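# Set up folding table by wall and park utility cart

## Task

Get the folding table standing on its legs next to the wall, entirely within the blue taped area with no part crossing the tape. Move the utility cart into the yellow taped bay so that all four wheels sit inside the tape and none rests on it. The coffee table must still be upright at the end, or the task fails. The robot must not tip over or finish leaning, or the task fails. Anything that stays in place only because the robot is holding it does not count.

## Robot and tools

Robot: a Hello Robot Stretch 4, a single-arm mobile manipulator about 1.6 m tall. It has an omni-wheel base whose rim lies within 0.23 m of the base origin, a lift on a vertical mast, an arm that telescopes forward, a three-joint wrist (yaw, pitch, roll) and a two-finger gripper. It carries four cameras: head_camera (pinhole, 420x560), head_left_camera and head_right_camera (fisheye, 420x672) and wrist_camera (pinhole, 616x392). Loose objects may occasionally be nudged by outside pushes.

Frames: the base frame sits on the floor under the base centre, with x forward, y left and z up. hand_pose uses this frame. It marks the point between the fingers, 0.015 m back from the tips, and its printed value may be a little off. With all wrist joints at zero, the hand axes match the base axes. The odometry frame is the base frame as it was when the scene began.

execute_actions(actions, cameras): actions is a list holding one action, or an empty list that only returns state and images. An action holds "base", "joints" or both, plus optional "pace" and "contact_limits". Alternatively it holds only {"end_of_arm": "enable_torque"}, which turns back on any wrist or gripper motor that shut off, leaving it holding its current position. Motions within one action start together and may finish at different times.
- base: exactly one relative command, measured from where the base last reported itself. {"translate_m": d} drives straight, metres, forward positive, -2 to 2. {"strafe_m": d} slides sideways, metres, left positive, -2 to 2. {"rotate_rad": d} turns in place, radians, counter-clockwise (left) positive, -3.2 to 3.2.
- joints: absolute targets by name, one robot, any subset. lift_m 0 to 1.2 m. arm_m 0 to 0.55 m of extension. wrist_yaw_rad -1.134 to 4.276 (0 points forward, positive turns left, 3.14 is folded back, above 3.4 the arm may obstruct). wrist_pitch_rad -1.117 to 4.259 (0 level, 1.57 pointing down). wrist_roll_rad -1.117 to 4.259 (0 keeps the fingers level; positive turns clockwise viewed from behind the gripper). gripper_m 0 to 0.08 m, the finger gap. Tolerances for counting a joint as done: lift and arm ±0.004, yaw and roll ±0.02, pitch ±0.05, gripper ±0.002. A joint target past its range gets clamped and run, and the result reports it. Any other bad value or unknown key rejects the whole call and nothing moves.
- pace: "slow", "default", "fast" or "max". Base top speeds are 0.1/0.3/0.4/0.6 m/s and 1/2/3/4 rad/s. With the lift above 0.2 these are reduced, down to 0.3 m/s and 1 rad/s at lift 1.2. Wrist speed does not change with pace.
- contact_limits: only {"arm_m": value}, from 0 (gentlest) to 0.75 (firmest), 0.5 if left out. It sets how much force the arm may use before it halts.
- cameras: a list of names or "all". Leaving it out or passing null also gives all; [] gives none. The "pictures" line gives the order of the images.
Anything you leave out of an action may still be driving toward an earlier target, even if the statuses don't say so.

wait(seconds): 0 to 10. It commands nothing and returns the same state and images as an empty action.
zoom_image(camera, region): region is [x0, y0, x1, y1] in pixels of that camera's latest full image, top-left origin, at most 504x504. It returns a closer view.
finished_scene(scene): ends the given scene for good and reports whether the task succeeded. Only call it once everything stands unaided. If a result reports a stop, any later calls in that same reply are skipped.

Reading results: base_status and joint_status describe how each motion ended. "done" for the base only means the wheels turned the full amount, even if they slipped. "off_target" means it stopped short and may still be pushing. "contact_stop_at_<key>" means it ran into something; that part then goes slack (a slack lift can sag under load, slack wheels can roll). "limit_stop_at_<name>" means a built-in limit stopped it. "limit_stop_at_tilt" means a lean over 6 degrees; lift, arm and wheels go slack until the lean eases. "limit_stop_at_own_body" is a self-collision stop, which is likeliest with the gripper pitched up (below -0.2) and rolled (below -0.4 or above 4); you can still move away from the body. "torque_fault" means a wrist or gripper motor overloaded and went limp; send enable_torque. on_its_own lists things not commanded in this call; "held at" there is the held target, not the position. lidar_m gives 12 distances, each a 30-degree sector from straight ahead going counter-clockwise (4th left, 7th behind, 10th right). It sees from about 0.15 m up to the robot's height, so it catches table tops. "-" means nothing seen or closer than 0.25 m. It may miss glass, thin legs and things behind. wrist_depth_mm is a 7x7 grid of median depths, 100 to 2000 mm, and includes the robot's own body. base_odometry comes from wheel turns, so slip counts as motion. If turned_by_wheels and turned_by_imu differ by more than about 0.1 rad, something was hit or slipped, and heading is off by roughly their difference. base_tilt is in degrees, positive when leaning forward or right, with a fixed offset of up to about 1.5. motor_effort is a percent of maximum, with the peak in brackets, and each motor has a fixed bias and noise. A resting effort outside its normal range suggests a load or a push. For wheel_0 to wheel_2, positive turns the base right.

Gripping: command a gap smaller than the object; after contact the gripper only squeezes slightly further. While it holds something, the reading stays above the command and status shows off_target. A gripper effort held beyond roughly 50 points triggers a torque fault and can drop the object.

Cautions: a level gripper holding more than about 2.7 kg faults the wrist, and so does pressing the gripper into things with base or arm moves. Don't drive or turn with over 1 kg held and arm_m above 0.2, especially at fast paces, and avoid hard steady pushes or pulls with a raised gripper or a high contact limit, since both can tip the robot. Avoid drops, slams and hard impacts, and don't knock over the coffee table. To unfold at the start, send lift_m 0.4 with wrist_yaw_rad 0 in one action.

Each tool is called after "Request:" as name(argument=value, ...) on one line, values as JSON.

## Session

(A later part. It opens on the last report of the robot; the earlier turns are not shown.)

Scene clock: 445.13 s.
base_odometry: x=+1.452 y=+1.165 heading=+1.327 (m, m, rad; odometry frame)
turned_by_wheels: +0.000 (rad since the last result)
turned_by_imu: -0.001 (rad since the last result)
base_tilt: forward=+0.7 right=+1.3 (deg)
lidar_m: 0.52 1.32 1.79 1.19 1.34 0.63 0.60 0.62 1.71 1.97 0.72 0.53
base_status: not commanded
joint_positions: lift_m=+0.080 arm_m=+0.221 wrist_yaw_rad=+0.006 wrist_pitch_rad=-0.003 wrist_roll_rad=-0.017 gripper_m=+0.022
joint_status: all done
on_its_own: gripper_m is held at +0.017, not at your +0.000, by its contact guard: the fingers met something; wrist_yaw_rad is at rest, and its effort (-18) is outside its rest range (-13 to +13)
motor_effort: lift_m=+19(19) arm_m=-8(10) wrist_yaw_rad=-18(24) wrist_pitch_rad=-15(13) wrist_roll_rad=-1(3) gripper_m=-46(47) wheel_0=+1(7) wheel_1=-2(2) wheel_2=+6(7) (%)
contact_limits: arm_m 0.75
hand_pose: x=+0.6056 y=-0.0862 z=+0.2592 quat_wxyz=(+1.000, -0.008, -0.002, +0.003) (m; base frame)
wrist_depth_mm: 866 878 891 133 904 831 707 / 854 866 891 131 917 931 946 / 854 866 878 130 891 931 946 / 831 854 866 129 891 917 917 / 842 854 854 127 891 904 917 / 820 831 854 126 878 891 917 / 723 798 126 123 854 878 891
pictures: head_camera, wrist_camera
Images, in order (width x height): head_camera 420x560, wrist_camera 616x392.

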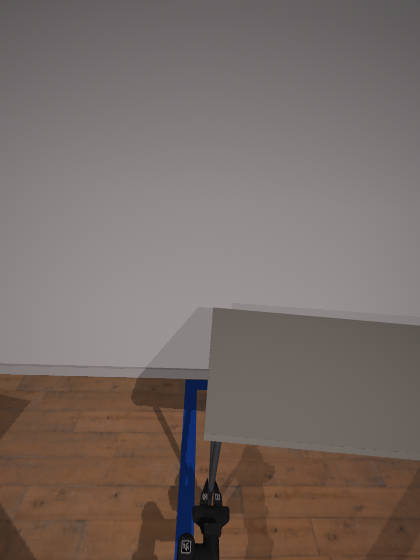

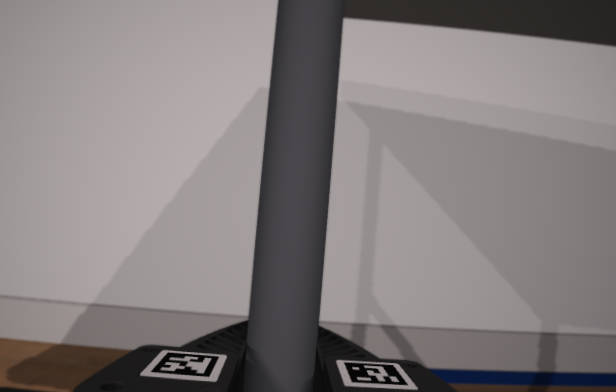

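Request:
execute_actions(actions=[{"joints":{"arm_m":0.16},"pace":"slow","contact_limits":{"arm_m":0.75}}], cameras=[])

Request:
execute_actions(actions=[{"joints":{"gripper_m":0.08}}], cameras=[])

Request:
execute_actions(actions=[{"joints":{"arm_m":0},"base":{"translate_m":-0.1}}], cameras=[])

Request:
execute_actions(actions=[{"base":{"strafe_m":0.7}}], cameras=[])

Request:
execute_actions(actions=[{"base":{"translate_m":0.78}}], cameras=[])

Request:
execute_actions(actions=[{"base":{"rotate_rad":-1.55},"pace":"slow"}])

Scene clock: 457.43 s.
base_odometry: x=+1.452 y=+1.165 heading=+1.327 (m, m, rad; odometry frame)
turned_by_wheels: +0.000 (rad since the last result)
turned_by_imu: -0.001 (rad since the last result)
base_tilt: forward=+0.7 right=+1.3 (deg)
lidar_m: 0.46 1.31 1.77 1.19 1.31 0.64 0.60 0.61 1.70 1.95 0.65 0.48
base_status: not commanded
joint_positions: lift_m=+0.080 arm_m=+0.161 wrist_yaw_rad=+0.006 wrist_pitch_rad=-0.003 wrist_roll_rad=-0.017 gripper_m=+0.022
joint_status: all done
on_its_own: gripper_m is held at +0.017, not at your +0.000, by its contact guard: the fingers met something; wrist_yaw_rad is at rest, and its effort (-17) is outside its rest range (-13 to +13)
motor_effort: lift_m=+19(19) arm_m=-8(7) wrist_yaw_rad=-17(17) wrist_pitch_rad=-12(13) wrist_roll_rad=-1(1) gripper_m=-46(46) wheel_0=+0(0) wheel_1=-2(2) wheel_2=+6(6) (%)
contact_limits: arm_m 0.75
hand_pose: x=+0.5456 y=-0.0862 z=+0.2590 quat_wxyz=(+1.000, -0.009, -0.001, +0.003) (m; base frame)
wrist_depth_mm: 917 946 960 134 976 732 699 / 931 917 946 131 976 991 1008 / 904 917 931 130 976 991 1008 / 904 931 946 129 960 976 991 / 878 917 917 127 946 976 991 / 878 878 917 127 946 960 976 / 732 788 126 124 931 931 960
pictures: none
No camera images: the call's "cameras" was empty. Leave "cameras" out to get every camera's image.

Scene clock: 458.67 s.
base_odometry: x=+1.452 y=+1.164 heading=+1.326 (m, m, rad; odometry frame)
turned_by_wheels: +0.000 (rad since the last result)
turned_by_imu: -0.001 (rad since the last result)
base_tilt: forward=+0.7 right=+1.3 (deg)
lidar_m: 0.46 1.34 1.80 1.20 1.30 0.64 0.60 0.61 1.68 1.96 0.66 0.50
base_status: not commanded
joint_positions: lift_m=+0.080 arm_m=+0.161 wrist_yaw_rad=+0.001 wrist_pitch_rad=-0.004 wrist_roll_rad=-0.018 gripper_m=+0.080
joint_status: all done
motor_effort: lift_m=+19(19) arm_m=-5(8) wrist_yaw_rad=-2(17) wrist_pitch_rad=-11(14) wrist_roll_rad=+1(0) gripper_m=+1(45) wheel_0=+0(0) wheel_1=-2(2) wheel_2=+3(6) (%)
hand_pose: x=+0.5444 y=-0.0873 z=+0.2593 quat_wxyz=(+1.000, -0.009, -0.002, +0.000) (m; base frame)
wrist_depth_mm: 931 931 960 135 991 723 699 / 917 931 946 133 991 1008 1008 / 917 917 946 132 976 991 1008 / 904 917 931 130 960 1008 1008 / 891 904 917 129 946 976 991 / 866 891 904 129 946 960 976 / - 122 691 131 146 931 976
pictures: none
No camera images: the call's "cameras" was empty. Leave "cameras" out to get every camera's image.

Scene clock: 460.20 s.
base_odometry: x=+1.427 y=+1.067 heading=+1.326 (m, m, rad; odometry frame)
turned_by_wheels: +0.000 (rad since the last result)
turned_by_imu: +0.000 (rad since the last result)
base_tilt: forward=+0.7 right=+1.3 (deg)
lidar_m: 0.57 1.44 1.94 1.20 2.85 0.53 0.51 0.51 1.64 1.95 0.81 0.59
base_status: done
joint_positions: lift_m=+0.080 arm_m=+0.001 wrist_yaw_rad=+0.000 wrist_pitch_rad=-0.004 wrist_roll_rad=-0.018 gripper_m=+0.080
joint_status: all done
motor_effort: lift_m=+19(19) arm_m=-4(5) wrist_yaw_rad=-1(3) wrist_pitch_rad=-8(11) wrist_roll_rad=+1(2) gripper_m=+2(1) wheel_0=-1(5) wheel_1=-1(3) wheel_2=-2(10) (%)
hand_pose: x=+0.3846 y=-0.0875 z=+0.2594 quat_wxyz=(+1.000, -0.009, -0.002, +0.000) (m; base frame)
wrist_depth_mm: 1182 1229 1255 759 741 715 683 / 1182 1205 1205 1205 1255 976 931 / 1182 1160 1205 1205 1281 1281 1281 / 1160 1160 1205 1205 1229 1281 1281 / 1160 1160 1182 1205 1229 1229 1281 / 1078 1138 1160 1182 1229 1229 1255 / - 122 788 788 146 976 1008
pictures: none
No camera images: the call's "cameras" was empty. Leave "cameras" out to get every camera's image.

Scene clock: 463.87 s.
base_odometry: x=+0.748 y=+1.237 heading=+1.326 (m, m, rad; odometry frame)
turned_by_wheels: +0.000 (rad since the last result)
turned_by_imu: -0.001 (rad since the last result)
base_tilt: forward=+0.7 right=+1.3 (deg)
lidar_m: 1.35 1.41 0.50 0.48 0.55 2.51 2.35 0.72 0.74 2.66 0.90 1.03
base_status: done
joint_positions: lift_m=+0.080 arm_m=+0.001 wrist_yaw_rad=+0.000 wrist_pitch_rad=-0.004 wrist_roll_rad=-0.018 gripper_m=+0.080
joint_status: not commanded
motor_effort: lift_m=+19(19) arm_m=-4(4) wrist_yaw_rad=+0(0) wrist_pitch_rad=-7(8) wrist_roll_rad=+0(1) gripper_m=+2(1) wheel_0=-1(12) wheel_1=+1(6) wheel_2=+0(1) (%)
hand_pose: x=+0.3846 y=-0.0875 z=+0.2594 quat_wxyz=(+1.000, -0.009, -0.002, +0.000) (m; base frame)
wrist_depth_mm: 1160 1182 1205 1229 1255 1281 1308 / 1138 1182 1182 1182 1255 1255 1255 / 1138 1182 1205 1229 1229 1255 1281 / 1118 1138 1160 1182 1229 1229 1255 / 1118 1138 1160 1182 1205 1205 1229 / 1078 1118 1138 1160 1205 1205 1229 / - 122 788 854 146 976 960
pictures: none
No camera images: the call's "cameras" was empty. Leave "cameras" out to get every camera's image.

Scene clock: 467.93 s.
base_odometry: x=+0.937 y=+1.994 heading=+1.326 (m, m, rad; odometry frame)
turned_by_wheels: +0.000 (rad since the last result)
turned_by_imu: -0.003 (rad since the last result)
base_tilt: forward=+0.7 right=+1.3 (deg)
lidar_m: 0.57 0.60 0.81 2.03 0.83 0.78 2.03 1.40 2.69 0.72 0.75 0.61
base_status: done
joint_positions: lift_m=+0.080 arm_m=+0.001 wrist_yaw_rad=+0.000 wrist_pitch_rad=-0.004 wrist_roll_rad=-0.018 gripper_m=+0.080
joint_status: not commanded
motor_effort: lift_m=+19(19) arm_m=-4(4) wrist_yaw_rad=+0(1) wrist_pitch_rad=-9(10) wrist_roll_rad=+0(1) gripper_m=+1(1) wheel_0=+1(3) wheel_1=+0(0) wheel_2=+1(10) (%)
hand_pose: x=+0.3846 y=-0.0875 z=+0.2594 quat_wxyz=(+1.000, -0.009, -0.002, +0.000) (m; base frame)
wrist_depth_mm: 370 379 387 394 402 410 418 / 370 377 382 389 399 404 415 / 366 375 382 389 394 402 410 / 364 370 377 382 389 397 404 / 359 364 373 377 392 394 402 / 355 362 368 375 384 392 399 / - 122 364 373 146 389 392
pictures: none
No camera images: the call's "cameras" was empty. Leave "cameras" out to get every camera's image.

Scene clock: 470.77 s.
base_odometry: x=+0.937 y=+1.994 heading=-0.223 (m, m, rad; odometry frame)
turned_by_wheels: -1.550 (rad since the last result)
turned_by_imu: -1.570 (rad since the last result)
base_tilt: forward=+0.7 right=+1.3 (deg)
lidar_m: 0.70 0.74 0.61 0.57 0.59 0.83 2.06 0.82 0.76 1.99 1.41 0.77
base_status: done
joint_positions: lift_m=+0.080 arm_m=+0.001 wrist_yaw_rad=+0.000 wrist_pitch_rad=-0.004 wrist_roll_rad=-0.018 gripper_m=+0.080
joint_status: not commanded
motor_effort: lift_m=+19(19) arm_m=-4(4) wrist_yaw_rad=+0(1) wrist_pitch_rad=-12(11) wrist_roll_rad=+1(1) gripper_m=+2(2) wheel_0=+4(6) wheel_1=+1(3) wheel_2=+1(8) (%)
hand_pose: x=+0.3846 y=-0.0875 z=+0.2594 quat_wxyz=(+1.000, -0.009, -0.002, +0.000) (m; base frame)
wrist_depth_mm: 1042 831 798 778 - - - / 1098 1499 1138 1078 - - - / 1138 1756 - - - - - / 1098 1537 - - - - - / 1182 1863 - - - - - / 1025 1182 1308 1366 1576 1661 1863 / - 122 788 820 146 976 1008
pictures: head_camera, head_left_camera, head_right_camera, wrist_camera
Images, in order (width x height): head_camera 420x560, head_left_camera 420x672, head_right_camera 420x672, wrist_camera 616x392.

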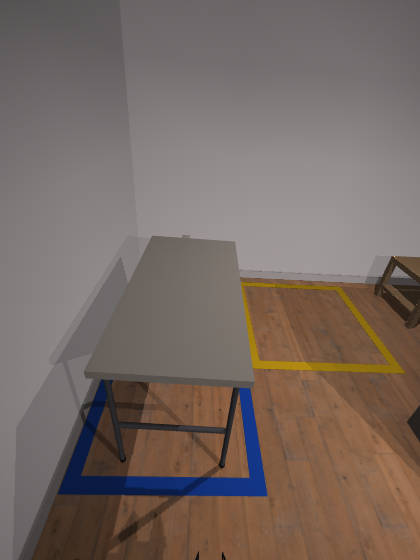

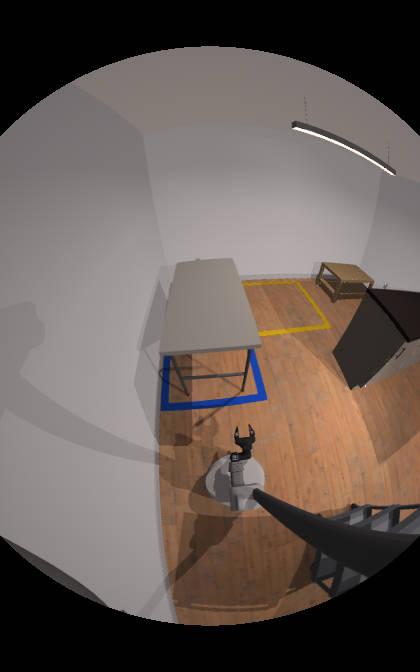

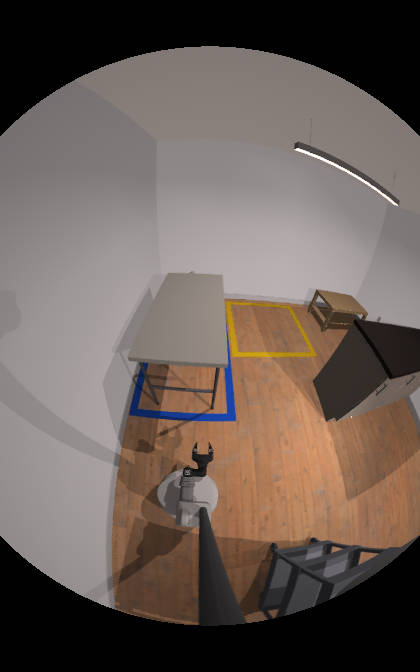

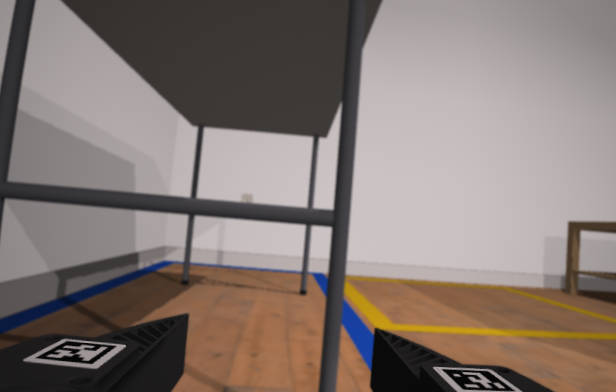

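Request:
execute_actions(actions=[{"base":{"strafe_m":0.22},"joints":{"lift_m":0.13,"wrist_roll_rad":1.57}}], cameras=["wrist_camera"])

Request:
execute_actions(actions=[{"joints":{"arm_m":0.2},"pace":"slow"}], cameras=["wrist_camera","head_camera"])

Scene clock: 481.00 s.
base_odometry: x=+0.986 y=+2.208 heading=-0.224 (m, m, rad; odometry frame)
turned_by_wheels: +0.000 (rad since the last result)
turned_by_imu: -0.002 (rad since the last result)
base_tilt: forward=+0.7 right=+1.3 (deg)
lidar_m: 0.71 0.54 0.38 0.36 0.37 0.52 1.24 1.08 0.95 1.97 1.59 0.76
base_status: done
joint_positions: lift_m=+0.130 arm_m=+0.001 wrist_yaw_rad=+0.000 wrist_pitch_rad=-0.004 wrist_roll_rad=+1.570 gripper_m=+0.080
joint_status: all done
motor_effort: lift_m=+26(29) arm_m=-4(4) wrist_yaw_rad=-1(0) wrist_pitch_rad=-9(13) wrist_roll_rad=+2(8) gripper_m=+1(2) wheel_0=-1(9) wheel_1=-2(9) wheel_2=-1(0) (%)
hand_pose: x=+0.3846 y=-0.0875 z=+0.3088 quat_wxyz=(+0.708, +0.707, -0.002, +0.002) (m; base frame)
wrist_depth_mm: 549 - - - 1205 627 449 / 609 - - - 931 580 436 / 621 960 - - 1118 609 433 / 627 991 - - 1098 597 424 / 634 1025 - - 1060 580 418 / 640 946 - - 1008 569 413 / - 122 1430 1537 146 500 410
pictures: wrist_camera
Images, in order (width x height): wrist_camera 616x392.

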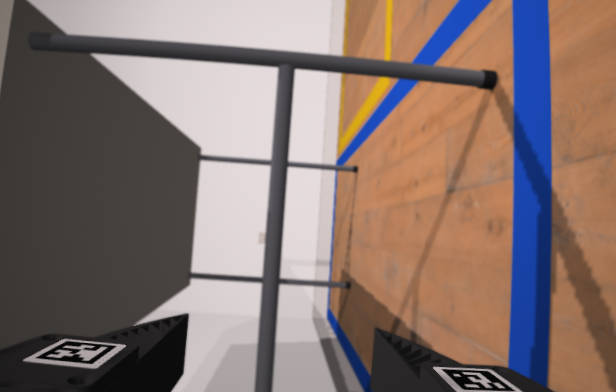

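Scene clock: 484.27 s.
base_odometry: x=+0.986 y=+2.208 heading=-0.224 (m, m, rad; odometry frame)
turned_by_wheels: +0.000 (rad since the last result)
turned_by_imu: -0.001 (rad since the last result)
base_tilt: forward=+0.7 right=+1.4 (deg)
lidar_m: 0.71 0.56 0.37 0.35 0.38 0.53 1.25 1.09 0.94 1.96 1.61 0.75
base_status: not commanded
joint_positions: lift_m=+0.130 arm_m=+0.199 wrist_yaw_rad=+0.000 wrist_pitch_rad=-0.004 wrist_roll_rad=+1.570 gripper_m=+0.080
joint_status: all done
motor_effort: lift_m=+26(26) arm_m=+5(7) wrist_yaw_rad=+0(0) wrist_pitch_rad=-9(9) wrist_roll_rad=+2(3) gripper_m=+2(1) wheel_0=-1(1) wheel_1=-2(2) wheel_2=-1(2) (%)
hand_pose: x=+0.5828 y=-0.0874 z=+0.3088 quat_wxyz=(+0.708, +0.707, -0.002, +0.002) (m; base frame)
wrist_depth_mm: 597 - - - 1205 627 436 / 603 - - - 1182 621 433 / 621 960 - - 1118 609 427 / 634 991 - - 1060 585 424 / 640 1008 - - 1025 580 418 / 647 960 - - 1008 569 413 / - 122 1397 1576 146 496 410
pictures: head_camera, wrist_camera
Images, in order (width x height): head_camera 420x560, wrist_camera 616x392.

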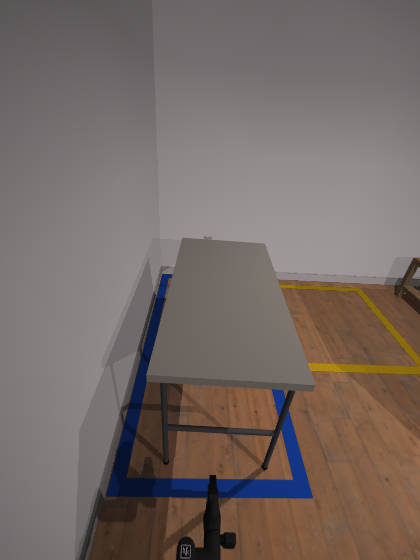

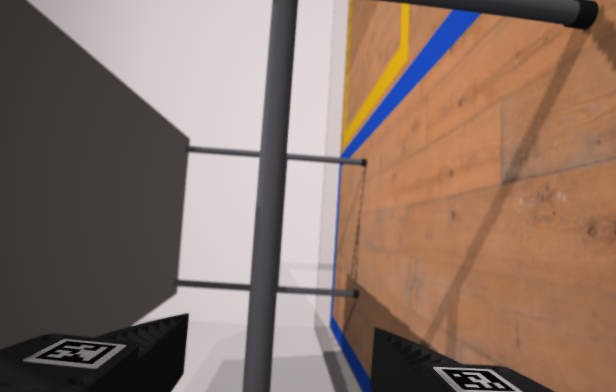

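Request:
execute_actions(actions=[{"joints":{"arm_m":0.5},"pace":"slow","contact_limits":{"arm_m":0.75}}], cameras=["wrist_camera","head_camera"])

Request:
execute_actions(actions=[{"base":{"translate_m":0.1},"pace":"slow"}], cameras=["wrist_camera","head_camera"])

Scene clock: 500.43 s.
base_odometry: x=+0.985 y=+2.208 heading=-0.224 (m, m, rad; odometry frame)
turned_by_wheels: +0.000 (rad since the last result)
turned_by_imu: -0.001 (rad since the last result)
base_tilt: forward=+0.7 right=+1.3 (deg)
lidar_m: 0.72 0.55 0.38 0.34 0.38 0.51 1.24 1.09 0.96 1.95 1.61 0.75
base_status: not commanded
joint_positions: lift_m=+0.130 arm_m=+0.498 wrist_yaw_rad=-0.008 wrist_pitch_rad=-0.006 wrist_roll_rad=+1.570 gripper_m=+0.080
joint_status: all done
on_its_own: wrist_yaw_rad is at rest, and its effort (+22) is outside its rest range (-13 to +13)
motor_effort: lift_m=+26(26) arm_m=+10(12) wrist_yaw_rad=+22(25) wrist_pitch_rad=-5(10) wrist_roll_rad=+2(2) gripper_m=+2(2) wheel_0=+2(2) wheel_1=+1(2) wheel_2=-9(9) (%)
contact_limits: arm_m 0.75
hand_pose: x=+0.8812 y=-0.0890 z=+0.3092 quat_wxyz=(+0.708, +0.707, -0.005, -0.001) (m; base frame)
wrist_depth_mm: 609 - - - 1229 615 445 / 603 1537 - - 1160 615 433 / 615 904 - - 1138 609 430 / 627 904 - - 1078 591 421 / 640 931 - 1921 1042 585 415 / 647 891 - 1863 1025 569 410 / - - - 1661 146 492 407
pictures: head_camera, wrist_camera
Images, in order (width x height): head_camera 420x560, wrist_camera 616x392.

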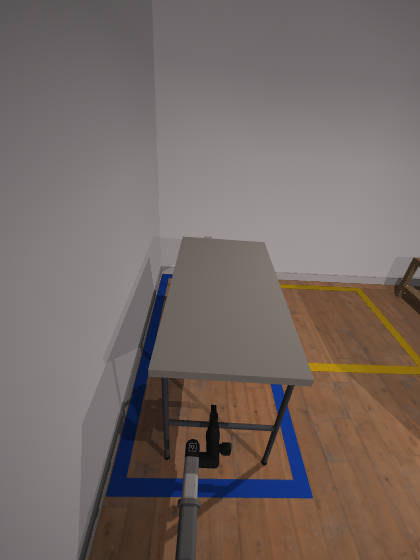

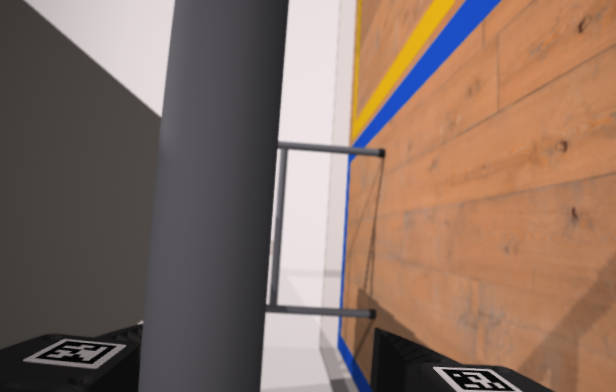

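Scene clock: 502.70 s.
base_odometry: x=+1.083 y=+2.186 heading=-0.224 (m, m, rad; odometry frame)
turned_by_wheels: +0.000 (rad since the last result)
turned_by_imu: -0.001 (rad since the last result)
base_tilt: forward=+0.7 right=+1.3 (deg)
lidar_m: 0.73 0.53 0.38 0.36 0.36 0.53 1.23 1.11 1.01 1.57 1.58 0.77
base_status: done
joint_positions: lift_m=+0.130 arm_m=+0.498 wrist_yaw_rad=-0.008 wrist_pitch_rad=-0.006 wrist_roll_rad=+1.570 gripper_m=+0.080
joint_status: not commanded
on_its_own: wrist_yaw_rad is at rest, and its effort (+22) is outside its rest range (-13 to +13)
motor_effort: lift_m=+26(26) arm_m=+9(10) wrist_yaw_rad=+22(24) wrist_pitch_rad=-3(8) wrist_roll_rad=+2(2) gripper_m=+2(1) wheel_0=+4(6) wheel_1=+3(6) wheel_2=-7(13) (%)
hand_pose: x=+0.8812 y=-0.0891 z=+0.3092 quat_wxyz=(+0.708, +0.707, -0.005, -0.001) (m; base frame)
wrist_depth_mm: 591 1983 - - 1205 627 449 / 609 1464 - - 1160 615 433 / 621 891 - 1983 1138 603 427 / 634 904 - 1921 1078 597 424 / 640 931 - 1921 1042 580 418 / 647 878 - 1808 1008 564 413 / - - - 1708 146 496 410
pictures: head_camera, wrist_camera
Images, in order (width x height): head_camera 420x560, wrist_camera 616x392.

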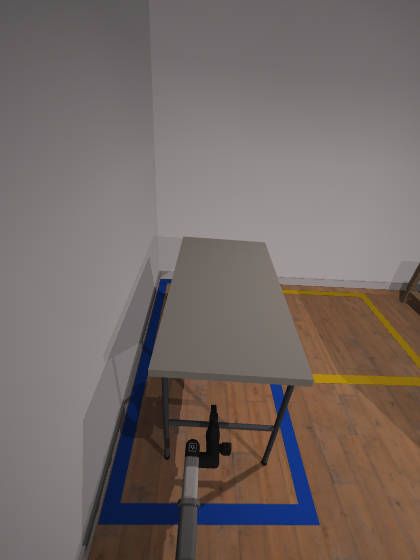

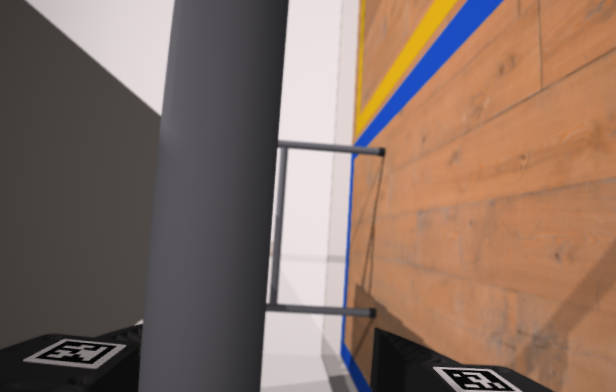

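Request:
execute_actions(actions=[{"joints":{"arm_m":0},"base":{"translate_m":-0.15}}], cameras=[])

Request:
execute_actions(actions=[{"base":{"rotate_rad":-2.2},"joints":{"wrist_roll_rad":0},"pace":"slow"}])

Scene clock: 514.00 s.
base_odometry: x=+0.936 y=+2.220 heading=-0.224 (m, m, rad; odometry frame)
turned_by_wheels: +0.000 (rad since the last result)
turned_by_imu: -0.001 (rad since the last result)
base_tilt: forward=+0.7 right=+1.3 (deg)
lidar_m: 0.87 0.55 0.39 0.34 0.37 0.51 1.23 1.07 0.93 2.18 1.62 0.92
base_status: done
joint_positions: lift_m=+0.130 arm_m=+0.001 wrist_yaw_rad=+0.000 wrist_pitch_rad=-0.005 wrist_roll_rad=+1.570 gripper_m=+0.080
joint_status: all done
motor_effort: lift_m=+25(25) arm_m=-4(9) wrist_yaw_rad=-1(22) wrist_pitch_rad=-12(9) wrist_roll_rad=+2(3) gripper_m=+1(1) wheel_0=-2(4) wheel_1=-1(3) wheel_2=-2(9) (%)
hand_pose: x=+0.3847 y=-0.0874 z=+0.3089 quat_wxyz=(+0.708, +0.707, -0.002, +0.002) (m; base frame)
wrist_depth_mm: - - - - 1229 627 452 / - 946 - - 1042 621 439 / - 960 - - 1138 603 430 / 707 991 - - 1098 597 424 / 723 1008 - - 1060 585 418 / 707 946 - - 991 569 415 / - 122 1281 1464 146 500 413
pictures: none
No camera images: the call's "cameras" was empty. Leave "cameras" out to get every camera's image.

Scene clock: 517.50 s.
base_odometry: x=+0.936 y=+2.220 heading=-2.424 (m, m, rad; odometry frame)
turned_by_wheels: -2.200 (rad since the last result)
turned_by_imu: -2.228 (rad since the last result)
base_tilt: forward=+0.7 right=+1.3 (deg)
lidar_m: 0.92 3.35 1.61 0.98 0.92 0.64 0.40 0.35 0.36 0.45 0.82 1.21
base_status: done
joint_positions: lift_m=+0.130 arm_m=+0.001 wrist_yaw_rad=+0.000 wrist_pitch_rad=-0.005 wrist_roll_rad=+0.001 gripper_m=+0.080
joint_status: all done
motor_effort: lift_m=+25(25) arm_m=-5(5) wrist_yaw_rad=+0(0) wrist_pitch_rad=-11(8) wrist_roll_rad=-1(7) gripper_m=+1(2) wheel_0=+3(6) wheel_1=+1(3) wheel_2=+0(6) (%)
hand_pose: x=+0.3847 y=-0.0874 z=+0.3089 quat_wxyz=(+1.000, +0.000, -0.002, +0.000) (m; base frame)
wrist_depth_mm: - - 854 891 - 1921 1708 / - - 1182 1182 1118 1921 1661 / - - 750 904 - 1921 1661 / - - - 1397 - 1863 1618 / - - - - - 1863 1576 / 1336 1025 759 878 991 1708 1537 / - 122 891 991 146 1118 1138
pictures: head_camera, head_left_camera, head_right_camera, wrist_camera
Images, in order (width x height): head_camera 420x560, head_left_camera 420x672, head_right_camera 420x672, wrist_camera 616x392.

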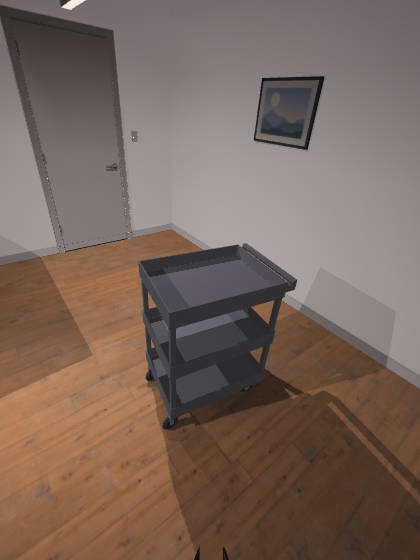

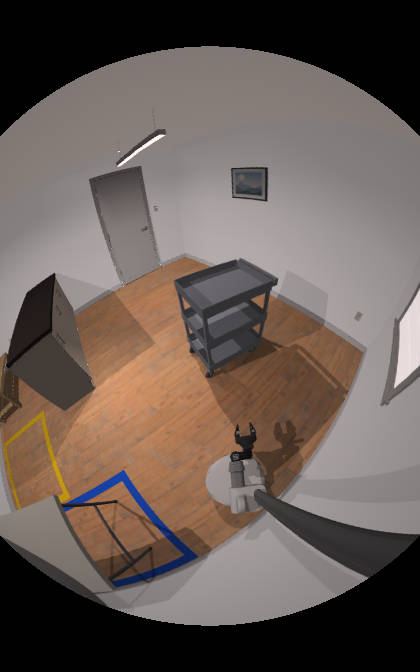

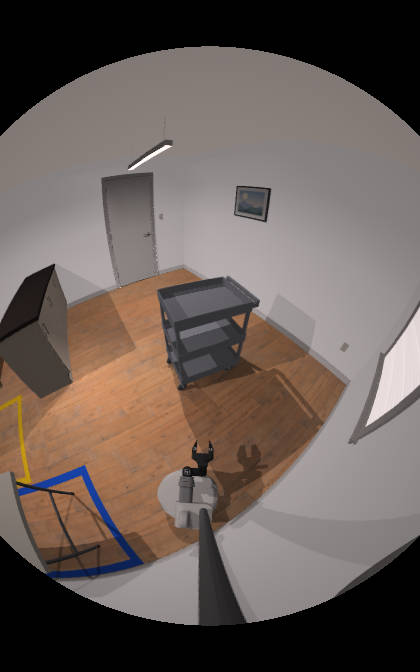

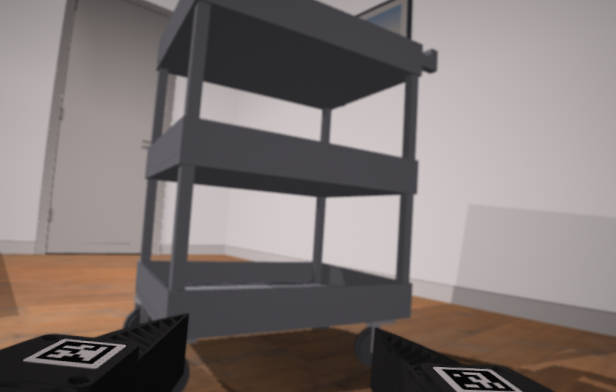

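Request:
execute_actions(actions=[{"joints":{"lift_m":0.95,"wrist_pitch_rad":1.57,"wrist_roll_rad":1.57},"base":{"rotate_rad":0.65}}], cameras=[])

Request:
execute_actions(actions=[{"base":{"strafe_m":-1.0}}])

Scene clock: 539.07 s.
base_odometry: x=+0.936 y=+2.220 heading=-1.774 (m, m, rad; odometry frame)
turned_by_wheels: +0.650 (rad since the last result)
turned_by_imu: +0.657 (rad since the last result)
base_tilt: forward=+0.7 right=+1.4 (deg)
lidar_m: 2.11 1.62 0.93 0.89 0.55 0.38 0.35 0.36 0.52 1.32 1.08 0.91
base_status: done
joint_positions: lift_m=+0.950 arm_m=+0.001 wrist_yaw_rad=+0.000 wrist_pitch_rad=+1.570 wrist_roll_rad=+1.569 gripper_m=+0.080
joint_status: all done
motor_effort: lift_m=+25(27) arm_m=-3(4) wrist_yaw_rad=-1(18) wrist_pitch_rad=+1(52) wrist_roll_rad=+2(8) gripper_m=+2(3) wheel_0=-1(6) wheel_1=+0(3) wheel_2=+1(5) (%)
hand_pose: x=+0.1721 y=-0.0874 z=+0.9152 quat_wxyz=(+0.501, +0.500, +0.500, -0.499) (m; base frame)
wrist_depth_mm: 1078 1098 1118 1138 1118 1098 788 / 1078 1098 1098 1138 1138 1078 778 / 1060 1078 1118 1118 1118 1078 778 / 1042 1060 1078 1098 1098 1042 768 / 1025 1060 1060 854 878 891 732 / 1025 1025 1025 854 866 991 336 / - 122 1060 854 146 917 741
pictures: none
No camera images: the call's "cameras" was empty. Leave "cameras" out to get every camera's image.

Scene clock: 543.73 s.
base_odometry: x=-0.043 y=+2.421 heading=-1.774 (m, m, rad; odometry frame)
turned_by_wheels: +0.000 (rad since the last result)
turned_by_imu: -0.002 (rad since the last result)
base_tilt: forward=+0.7 right=+1.3 (deg)
lidar_m: 0.70 0.78 2.18 1.54 0.53 0.33 0.32 0.34 0.44 1.01 1.04 1.41
base_status: done
joint_positions: lift_m=+0.950 arm_m=+0.001 wrist_yaw_rad=+0.000 wrist_pitch_rad=+1.570 wrist_roll_rad=+1.569 gripper_m=+0.080
joint_status: not commanded
motor_effort: lift_m=+25(26) arm_m=-3(4) wrist_yaw_rad=-1(1) wrist_pitch_rad=-1(2) wrist_roll_rad=+3(2) gripper_m=+1(2) wheel_0=+0(8) wheel_1=-1(14) wheel_2=+0(1) (%)
hand_pose: x=+0.1721 y=-0.0874 z=+0.9152 quat_wxyz=(+0.501, +0.500, +0.500, -0.499) (m; base frame)
wrist_depth_mm: 1078 1098 1118 1118 1138 1078 759 / 1078 1078 1098 1118 1138 1060 750 / 1060 1078 1098 1118 1118 1042 741 / 1042 1078 1078 1098 1098 1025 732 / 1042 1042 1078 854 854 842 699 / 1008 1042 1060 854 866 976 336 / - 122 1042 842 146 878 707
pictures: head_camera, head_left_camera, head_right_camera, wrist_camera
Images, in order (width x height): head_camera 420x560, head_left_camera 420x672, head_right_camera 420x672, wrist_camera 616x392.

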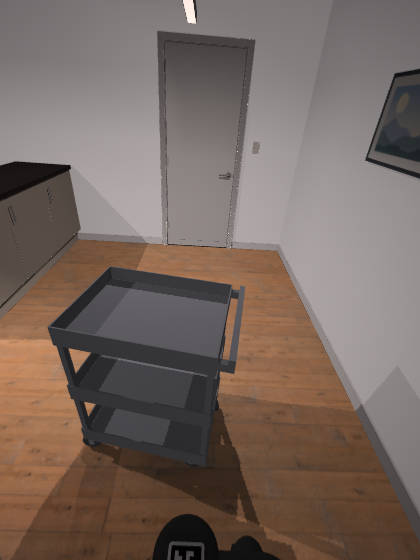

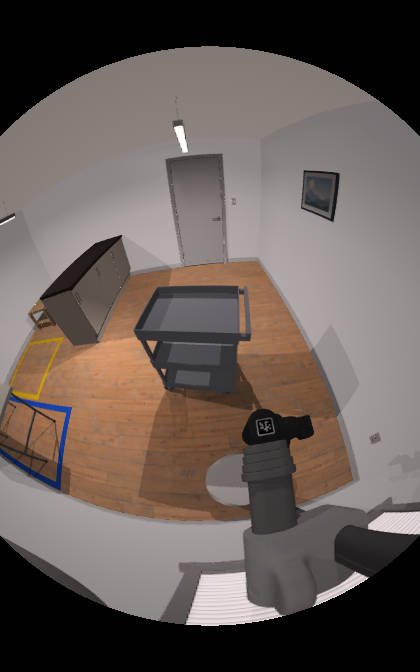

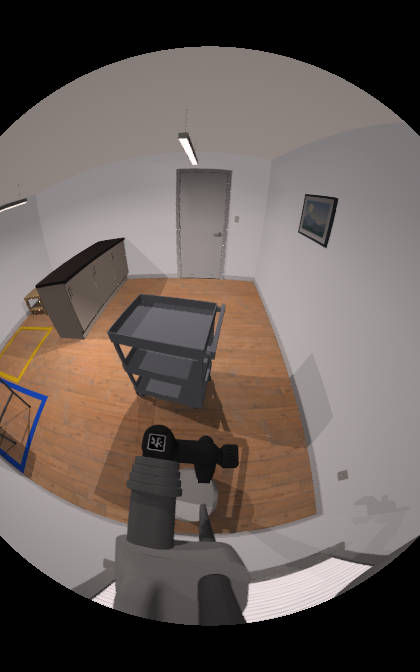

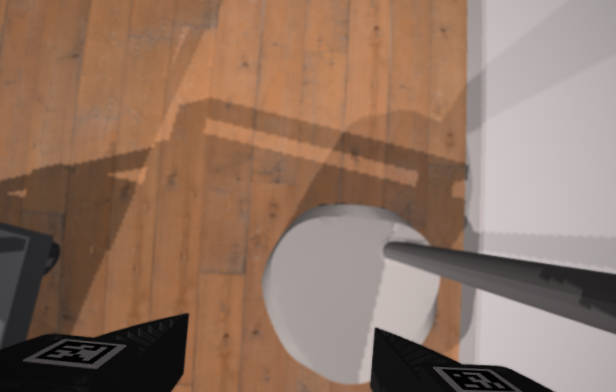

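Request:
execute_actions(actions=[{"base":{"strafe_m":-0.4},"joints":{"lift_m":1.08}}], cameras=[])

Request:
execute_actions(actions=[{"base":{"translate_m":0.66}}], cameras=[])

Request:
execute_actions(actions=[{"base":{"rotate_rad":1.5}}])

Scene clock: 553.00 s.
base_odometry: x=-0.435 y=+2.502 heading=-1.774 (m, m, rad; odometry frame)
turned_by_wheels: +0.000 (rad since the last result)
turned_by_imu: -0.001 (rad since the last result)
base_tilt: forward=+0.7 right=+1.4 (deg)
lidar_m: 0.96 0.75 1.10 1.50 0.49 0.33 0.30 0.33 0.46 0.61 0.64 0.88
base_status: done
joint_positions: lift_m=+1.080 arm_m=+0.001 wrist_yaw_rad=+0.000 wrist_pitch_rad=+1.570 wrist_roll_rad=+1.569 gripper_m=+0.080
joint_status: all done
motor_effort: lift_m=+25(27) arm_m=-4(3) wrist_yaw_rad=-2(2) wrist_pitch_rad=-1(1) wrist_roll_rad=+2(2) gripper_m=+1(2) wheel_0=-1(11) wheel_1=+2(12) wheel_2=+0(0) (%)
hand_pose: x=+0.1721 y=-0.0874 z=+1.0452 quat_wxyz=(+0.501, +0.500, +0.500, -0.499) (m; base frame)
wrist_depth_mm: 1078 1042 1008 991 946 917 741 / 1205 1205 1229 1229 1255 1042 741 / 1182 1205 1229 1229 1255 1042 732 / 1182 1205 1182 1255 1229 1025 732 / 1182 1182 1205 1008 1008 831 683 / 1138 1160 1182 991 1008 976 336 / - 122 1160 1182 146 842 691
pictures: none
No camera images: the call's "cameras" was empty. Leave "cameras" out to get every camera's image.

Scene clock: 556.67 s.
base_odometry: x=-0.568 y=+1.855 heading=-1.774 (m, m, rad; odometry frame)
turned_by_wheels: +0.000 (rad since the last result)
turned_by_imu: -0.003 (rad since the last result)
base_tilt: forward=+0.7 right=+1.3 (deg)
lidar_m: 2.23 0.35 0.29 0.28 1.51 1.02 0.97 0.90 0.63 0.58 0.61 0.84
base_status: done
joint_positions: lift_m=+1.080 arm_m=+0.001 wrist_yaw_rad=+0.000 wrist_pitch_rad=+1.570 wrist_roll_rad=+1.569 gripper_m=+0.080
joint_status: not commanded
motor_effort: lift_m=+25(25) arm_m=-3(3) wrist_yaw_rad=-1(1) wrist_pitch_rad=+0(0) wrist_roll_rad=+2(2) gripper_m=+2(1) wheel_0=+0(4) wheel_1=-1(4) wheel_2=+0(8) (%)
hand_pose: x=+0.1721 y=-0.0874 z=+1.0452 quat_wxyz=(+0.501, +0.500, +0.500, -0.499) (m; base frame)
wrist_depth_mm: 1060 991 976 960 946 917 904 / 1205 1229 1255 1229 1281 1229 1229 / 1160 1205 1229 1229 1281 1281 1281 / 1160 1182 1229 1255 1281 1255 1308 / 1160 1182 1182 991 991 1229 1281 / 1138 1160 1205 991 1008 1255 336 / - 122 1160 1205 146 1229 1255
pictures: none
No camera images: the call's "cameras" was empty. Leave "cameras" out to get every camera's image.

Scene clock: 559.07 s.
base_odometry: x=-0.568 y=+1.855 heading=-0.274 (m, m, rad; odometry frame)
turned_by_wheels: +1.500 (rad since the last result)
turned_by_imu: +1.518 (rad since the last result)
base_tilt: forward=+0.7 right=+1.3 (deg)
lidar_m: 0.27 1.59 1.01 0.96 0.99 0.67 0.60 0.60 0.79 1.84 0.36 0.30
base_status: done
joint_positions: lift_m=+1.080 arm_m=+0.001 wrist_yaw_rad=+0.000 wrist_pitch_rad=+1.570 wrist_roll_rad=+1.569 gripper_m=+0.080
joint_status: not commanded
motor_effort: lift_m=+25(25) arm_m=-4(4) wrist_yaw_rad=-2(2) wrist_pitch_rad=-2(0) wrist_roll_rad=+3(3) gripper_m=+2(2) wheel_0=-3(6) wheel_1=-1(11) wheel_2=-1(6) (%)
hand_pose: x=+0.1721 y=-0.0874 z=+1.0452 quat_wxyz=(+0.501, +0.500, +0.500, -0.499) (m; base frame)
wrist_depth_mm: 402 404 676 1255 1281 1308 1078 / 397 402 741 1255 1255 1308 1078 / 394 368 1025 1229 1281 1281 1098 / 392 334 1060 1205 1255 1255 1098 / 384 336 1229 991 1008 1255 1042 / 362 342 1182 976 1025 1229 336 / - 122 1160 1160 146 1229 1078
pictures: head_camera, head_left_camera, head_right_camera, wrist_camera
Images, in order (width x height): head_camera 420x560, head_left_camera 420x672, head_right_camera 420x672, wrist_camera 616x392.

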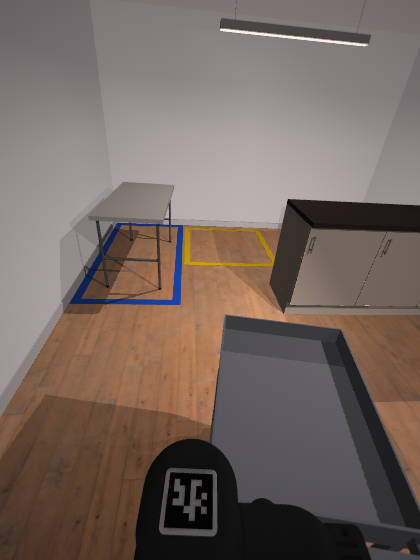

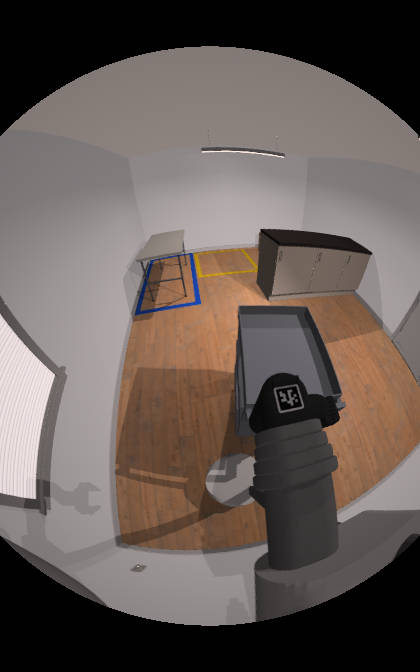

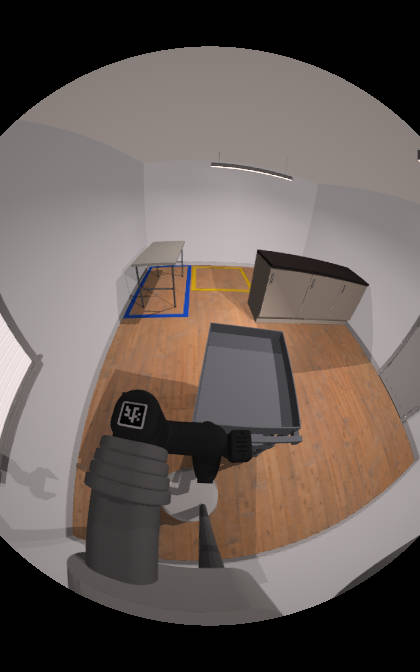

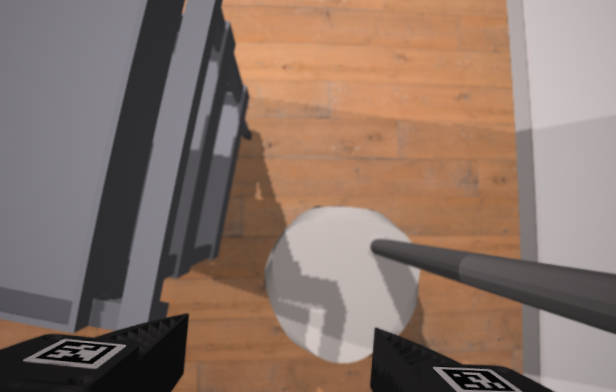

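Request:
execute_actions(actions=[{"base":{"strafe_m":-0.1},"joints":{"arm_m":0.13}}], cameras=["wrist_camera","head_right_camera"])

Scene clock: 569.97 s.
base_odometry: x=-0.595 y=+1.759 heading=-0.274 (m, m, rad; odometry frame)
turned_by_wheels: +0.000 (rad since the last result)
turned_by_imu: +0.000 (rad since the last result)
base_tilt: forward=+0.7 right=+1.3 (deg)
lidar_m: 0.25 1.71 1.13 1.07 0.97 0.65 0.60 0.61 0.79 1.79 0.36 0.26
base_status: done
joint_positions: lift_m=+1.080 arm_m=+0.129 wrist_yaw_rad=+0.000 wrist_pitch_rad=+1.570 wrist_roll_rad=+1.570 gripper_m=+0.080
joint_status: all done
motor_effort: lift_m=+25(25) arm_m=+4(7) wrist_yaw_rad=-1(1) wrist_pitch_rad=-1(0) wrist_roll_rad=+2(3) gripper_m=+2(1) wheel_0=+0(10) wheel_1=+1(11) wheel_2=-1(2) (%)
hand_pose: x=+0.3003 y=-0.0874 z=+1.0452 quat_wxyz=(+0.501, +0.500, +0.500, -0.499) (m; base frame)
wrist_depth_mm: 402 404 413 410 1281 1308 1229 / 397 402 410 413 1308 1308 1255 / 394 399 402 413 1255 1308 1229 / 389 394 402 732 1229 1255 1205 / 384 392 397 1008 1008 1008 1138 / 382 387 392 976 1008 1229 1229 / - 122 387 1182 146 1229 1205
pictures: head_right_camera, wrist_camera
Images, in order (width x height): head_right_camera 420x672, wrist_camera 616x392.

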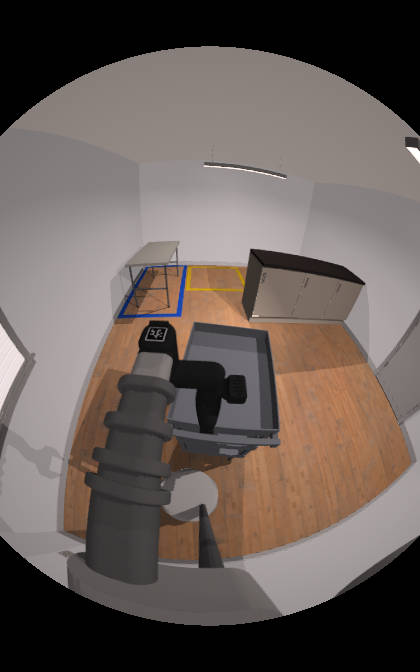

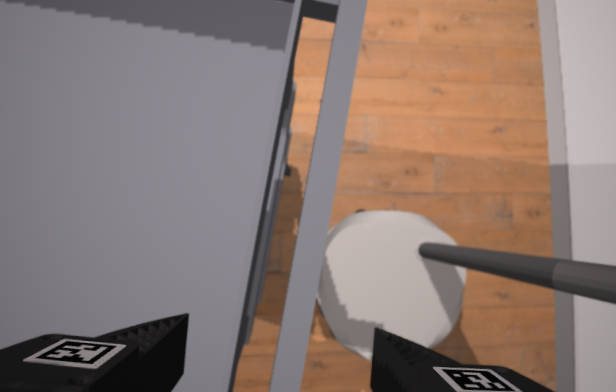

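Request:
execute_actions(actions=[{"joints":{"lift_m":0.93},"pace":"slow"}], cameras=["wrist_camera"])

Scene clock: 579.67 s.
base_odometry: x=-0.595 y=+1.759 heading=-0.274 (m, m, rad; odometry frame)
turned_by_wheels: +0.000 (rad since the last result)
turned_by_imu: -0.001 (rad since the last result)
base_tilt: forward=+0.7 right=+1.3 (deg)
lidar_m: 0.25 1.73 1.13 1.06 0.96 0.64 0.60 0.59 0.76 1.80 0.35 0.29
base_status: not commanded
joint_positions: lift_m=+0.930 arm_m=+0.129 wrist_yaw_rad=+0.000 wrist_pitch_rad=+1.570 wrist_roll_rad=+1.570 gripper_m=+0.080
joint_status: all done
motor_effort: lift_m=+17(26) arm_m=+4(4) wrist_yaw_rad=-1(1) wrist_pitch_rad=+0(3) wrist_roll_rad=+2(2) gripper_m=+1(1) wheel_0=+0(0) wheel_1=+1(1) wheel_2=-1(0) (%)
hand_pose: x=+0.3003 y=-0.0874 z=+0.8959 quat_wxyz=(+0.501, +0.500, +0.500, -0.499) (m; base frame)
wrist_depth_mm: 252 256 259 525 194 1138 1182 / 249 253 256 591 1098 1138 1160 / 247 251 253 585 1098 1118 1118 / 243 248 250 525 1078 1098 1138 / 242 246 249 189 854 854 1098 / 239 242 246 182 842 854 1078 / - 121 243 180 146 854 1078
pictures: wrist_camera
Images, in order (width x height): wrist_camera 616x392.

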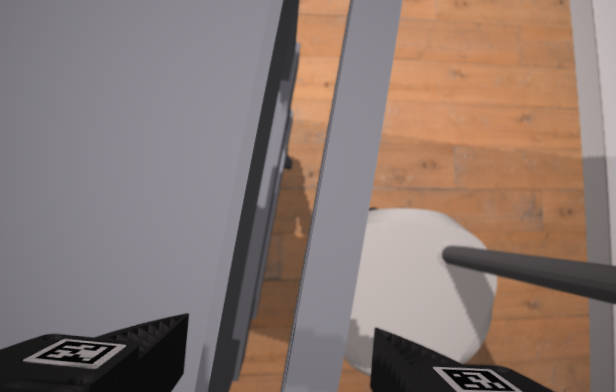

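Request:
execute_actions(actions=[{"joints":{"lift_m":0.86},"pace":"slow"}], cameras=["wrist_camera"])

Request:
execute_actions(actions=[{"joints":{"gripper_m":0.03}}], cameras=["wrist_camera"])

Scene clock: 585.70 s.
base_odometry: x=-0.595 y=+1.759 heading=-0.274 (m, m, rad; odometry frame)
turned_by_wheels: +0.000 (rad since the last result)
turned_by_imu: -0.001 (rad since the last result)
base_tilt: forward=+0.7 right=+1.3 (deg)
lidar_m: 0.26 1.74 1.15 1.07 0.96 0.65 0.60 0.60 0.80 1.81 0.34 0.30
base_status: not commanded
joint_positions: lift_m=+0.860 arm_m=+0.129 wrist_yaw_rad=+0.000 wrist_pitch_rad=+1.570 wrist_roll_rad=+1.570 gripper_m=+0.080
joint_status: all done
motor_effort: lift_m=+17(20) arm_m=+4(4) wrist_yaw_rad=-2(1) wrist_pitch_rad=+0(2) wrist_roll_rad=+2(3) gripper_m=+1(1) wheel_0=+0(0) wheel_1=+1(1) wheel_2=-1(0) (%)
hand_pose: x=+0.3003 y=-0.0874 z=+0.8259 quat_wxyz=(+0.501, +0.500, +0.500, -0.499) (m; base frame)
wrist_depth_mm: 182 185 186 1025 120 1060 1078 / 180 182 170 1008 118 1042 1060 / 179 181 178 1008 117 1042 1060 / 177 179 170 1008 116 1025 1042 / 174 178 169 976 114 778 1042 / 173 175 167 976 114 788 1025 / - 108 418 113 112 778 1008
pictures: wrist_camera
Images, in order (width x height): wrist_camera 616x392.

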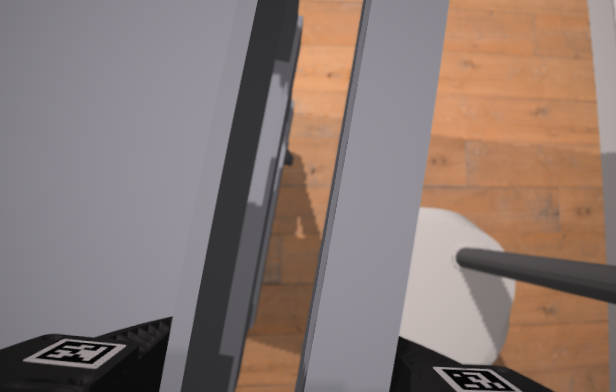

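Scene clock: 586.63 s.
base_odometry: x=-0.595 y=+1.759 heading=-0.274 (m, m, rad; odometry frame)
turned_by_wheels: +0.000 (rad since the last result)
turned_by_imu: +0.000 (rad since the last result)
base_tilt: forward=+0.7 right=+1.3 (deg)
lidar_m: 0.26 1.72 1.13 1.06 0.98 0.63 0.58 0.60 0.77 1.80 0.35 0.29
base_status: not commanded
joint_positions: lift_m=+0.860 arm_m=+0.129 wrist_yaw_rad=-0.001 wrist_pitch_rad=+1.566 wrist_roll_rad=+1.572 gripper_m=+0.067
joint_status: gripper_m off_target (ended at +0.067, target +0.030)
on_its_own: gripper_m is held at +0.062, not at your +0.030, by its contact guard: the fingers met something
motor_effort: lift_m=+19(18) arm_m=+3(4) wrist_yaw_rad=+3(3) wrist_pitch_rad=+11(12) wrist_roll_rad=-5(5) gripper_m=-40(42) wheel_0=+0(0) wheel_1=+0(1) wheel_2=+0(0) (%)
hand_pose: x=+0.3012 y=-0.0874 z=+0.8258 quat_wxyz=(+0.500, +0.502, +0.498, -0.500) (m; base frame)
wrist_depth_mm: 182 185 186 1025 120 1060 1078 / 180 183 185 1025 118 1042 1078 / 179 181 176 1008 117 1042 1060 / 177 179 174 991 116 1060 1060 / 175 178 163 976 114 798 1025 / 174 176 160 976 113 778 1025 / - 107 191 123 112 768 1008
pictures: wrist_camera
Images, in order (width x height): wrist_camera 616x392.

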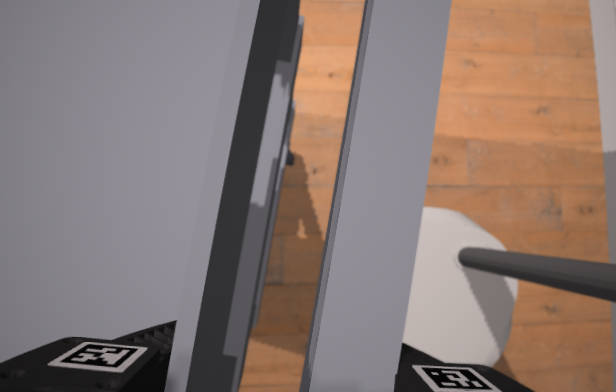

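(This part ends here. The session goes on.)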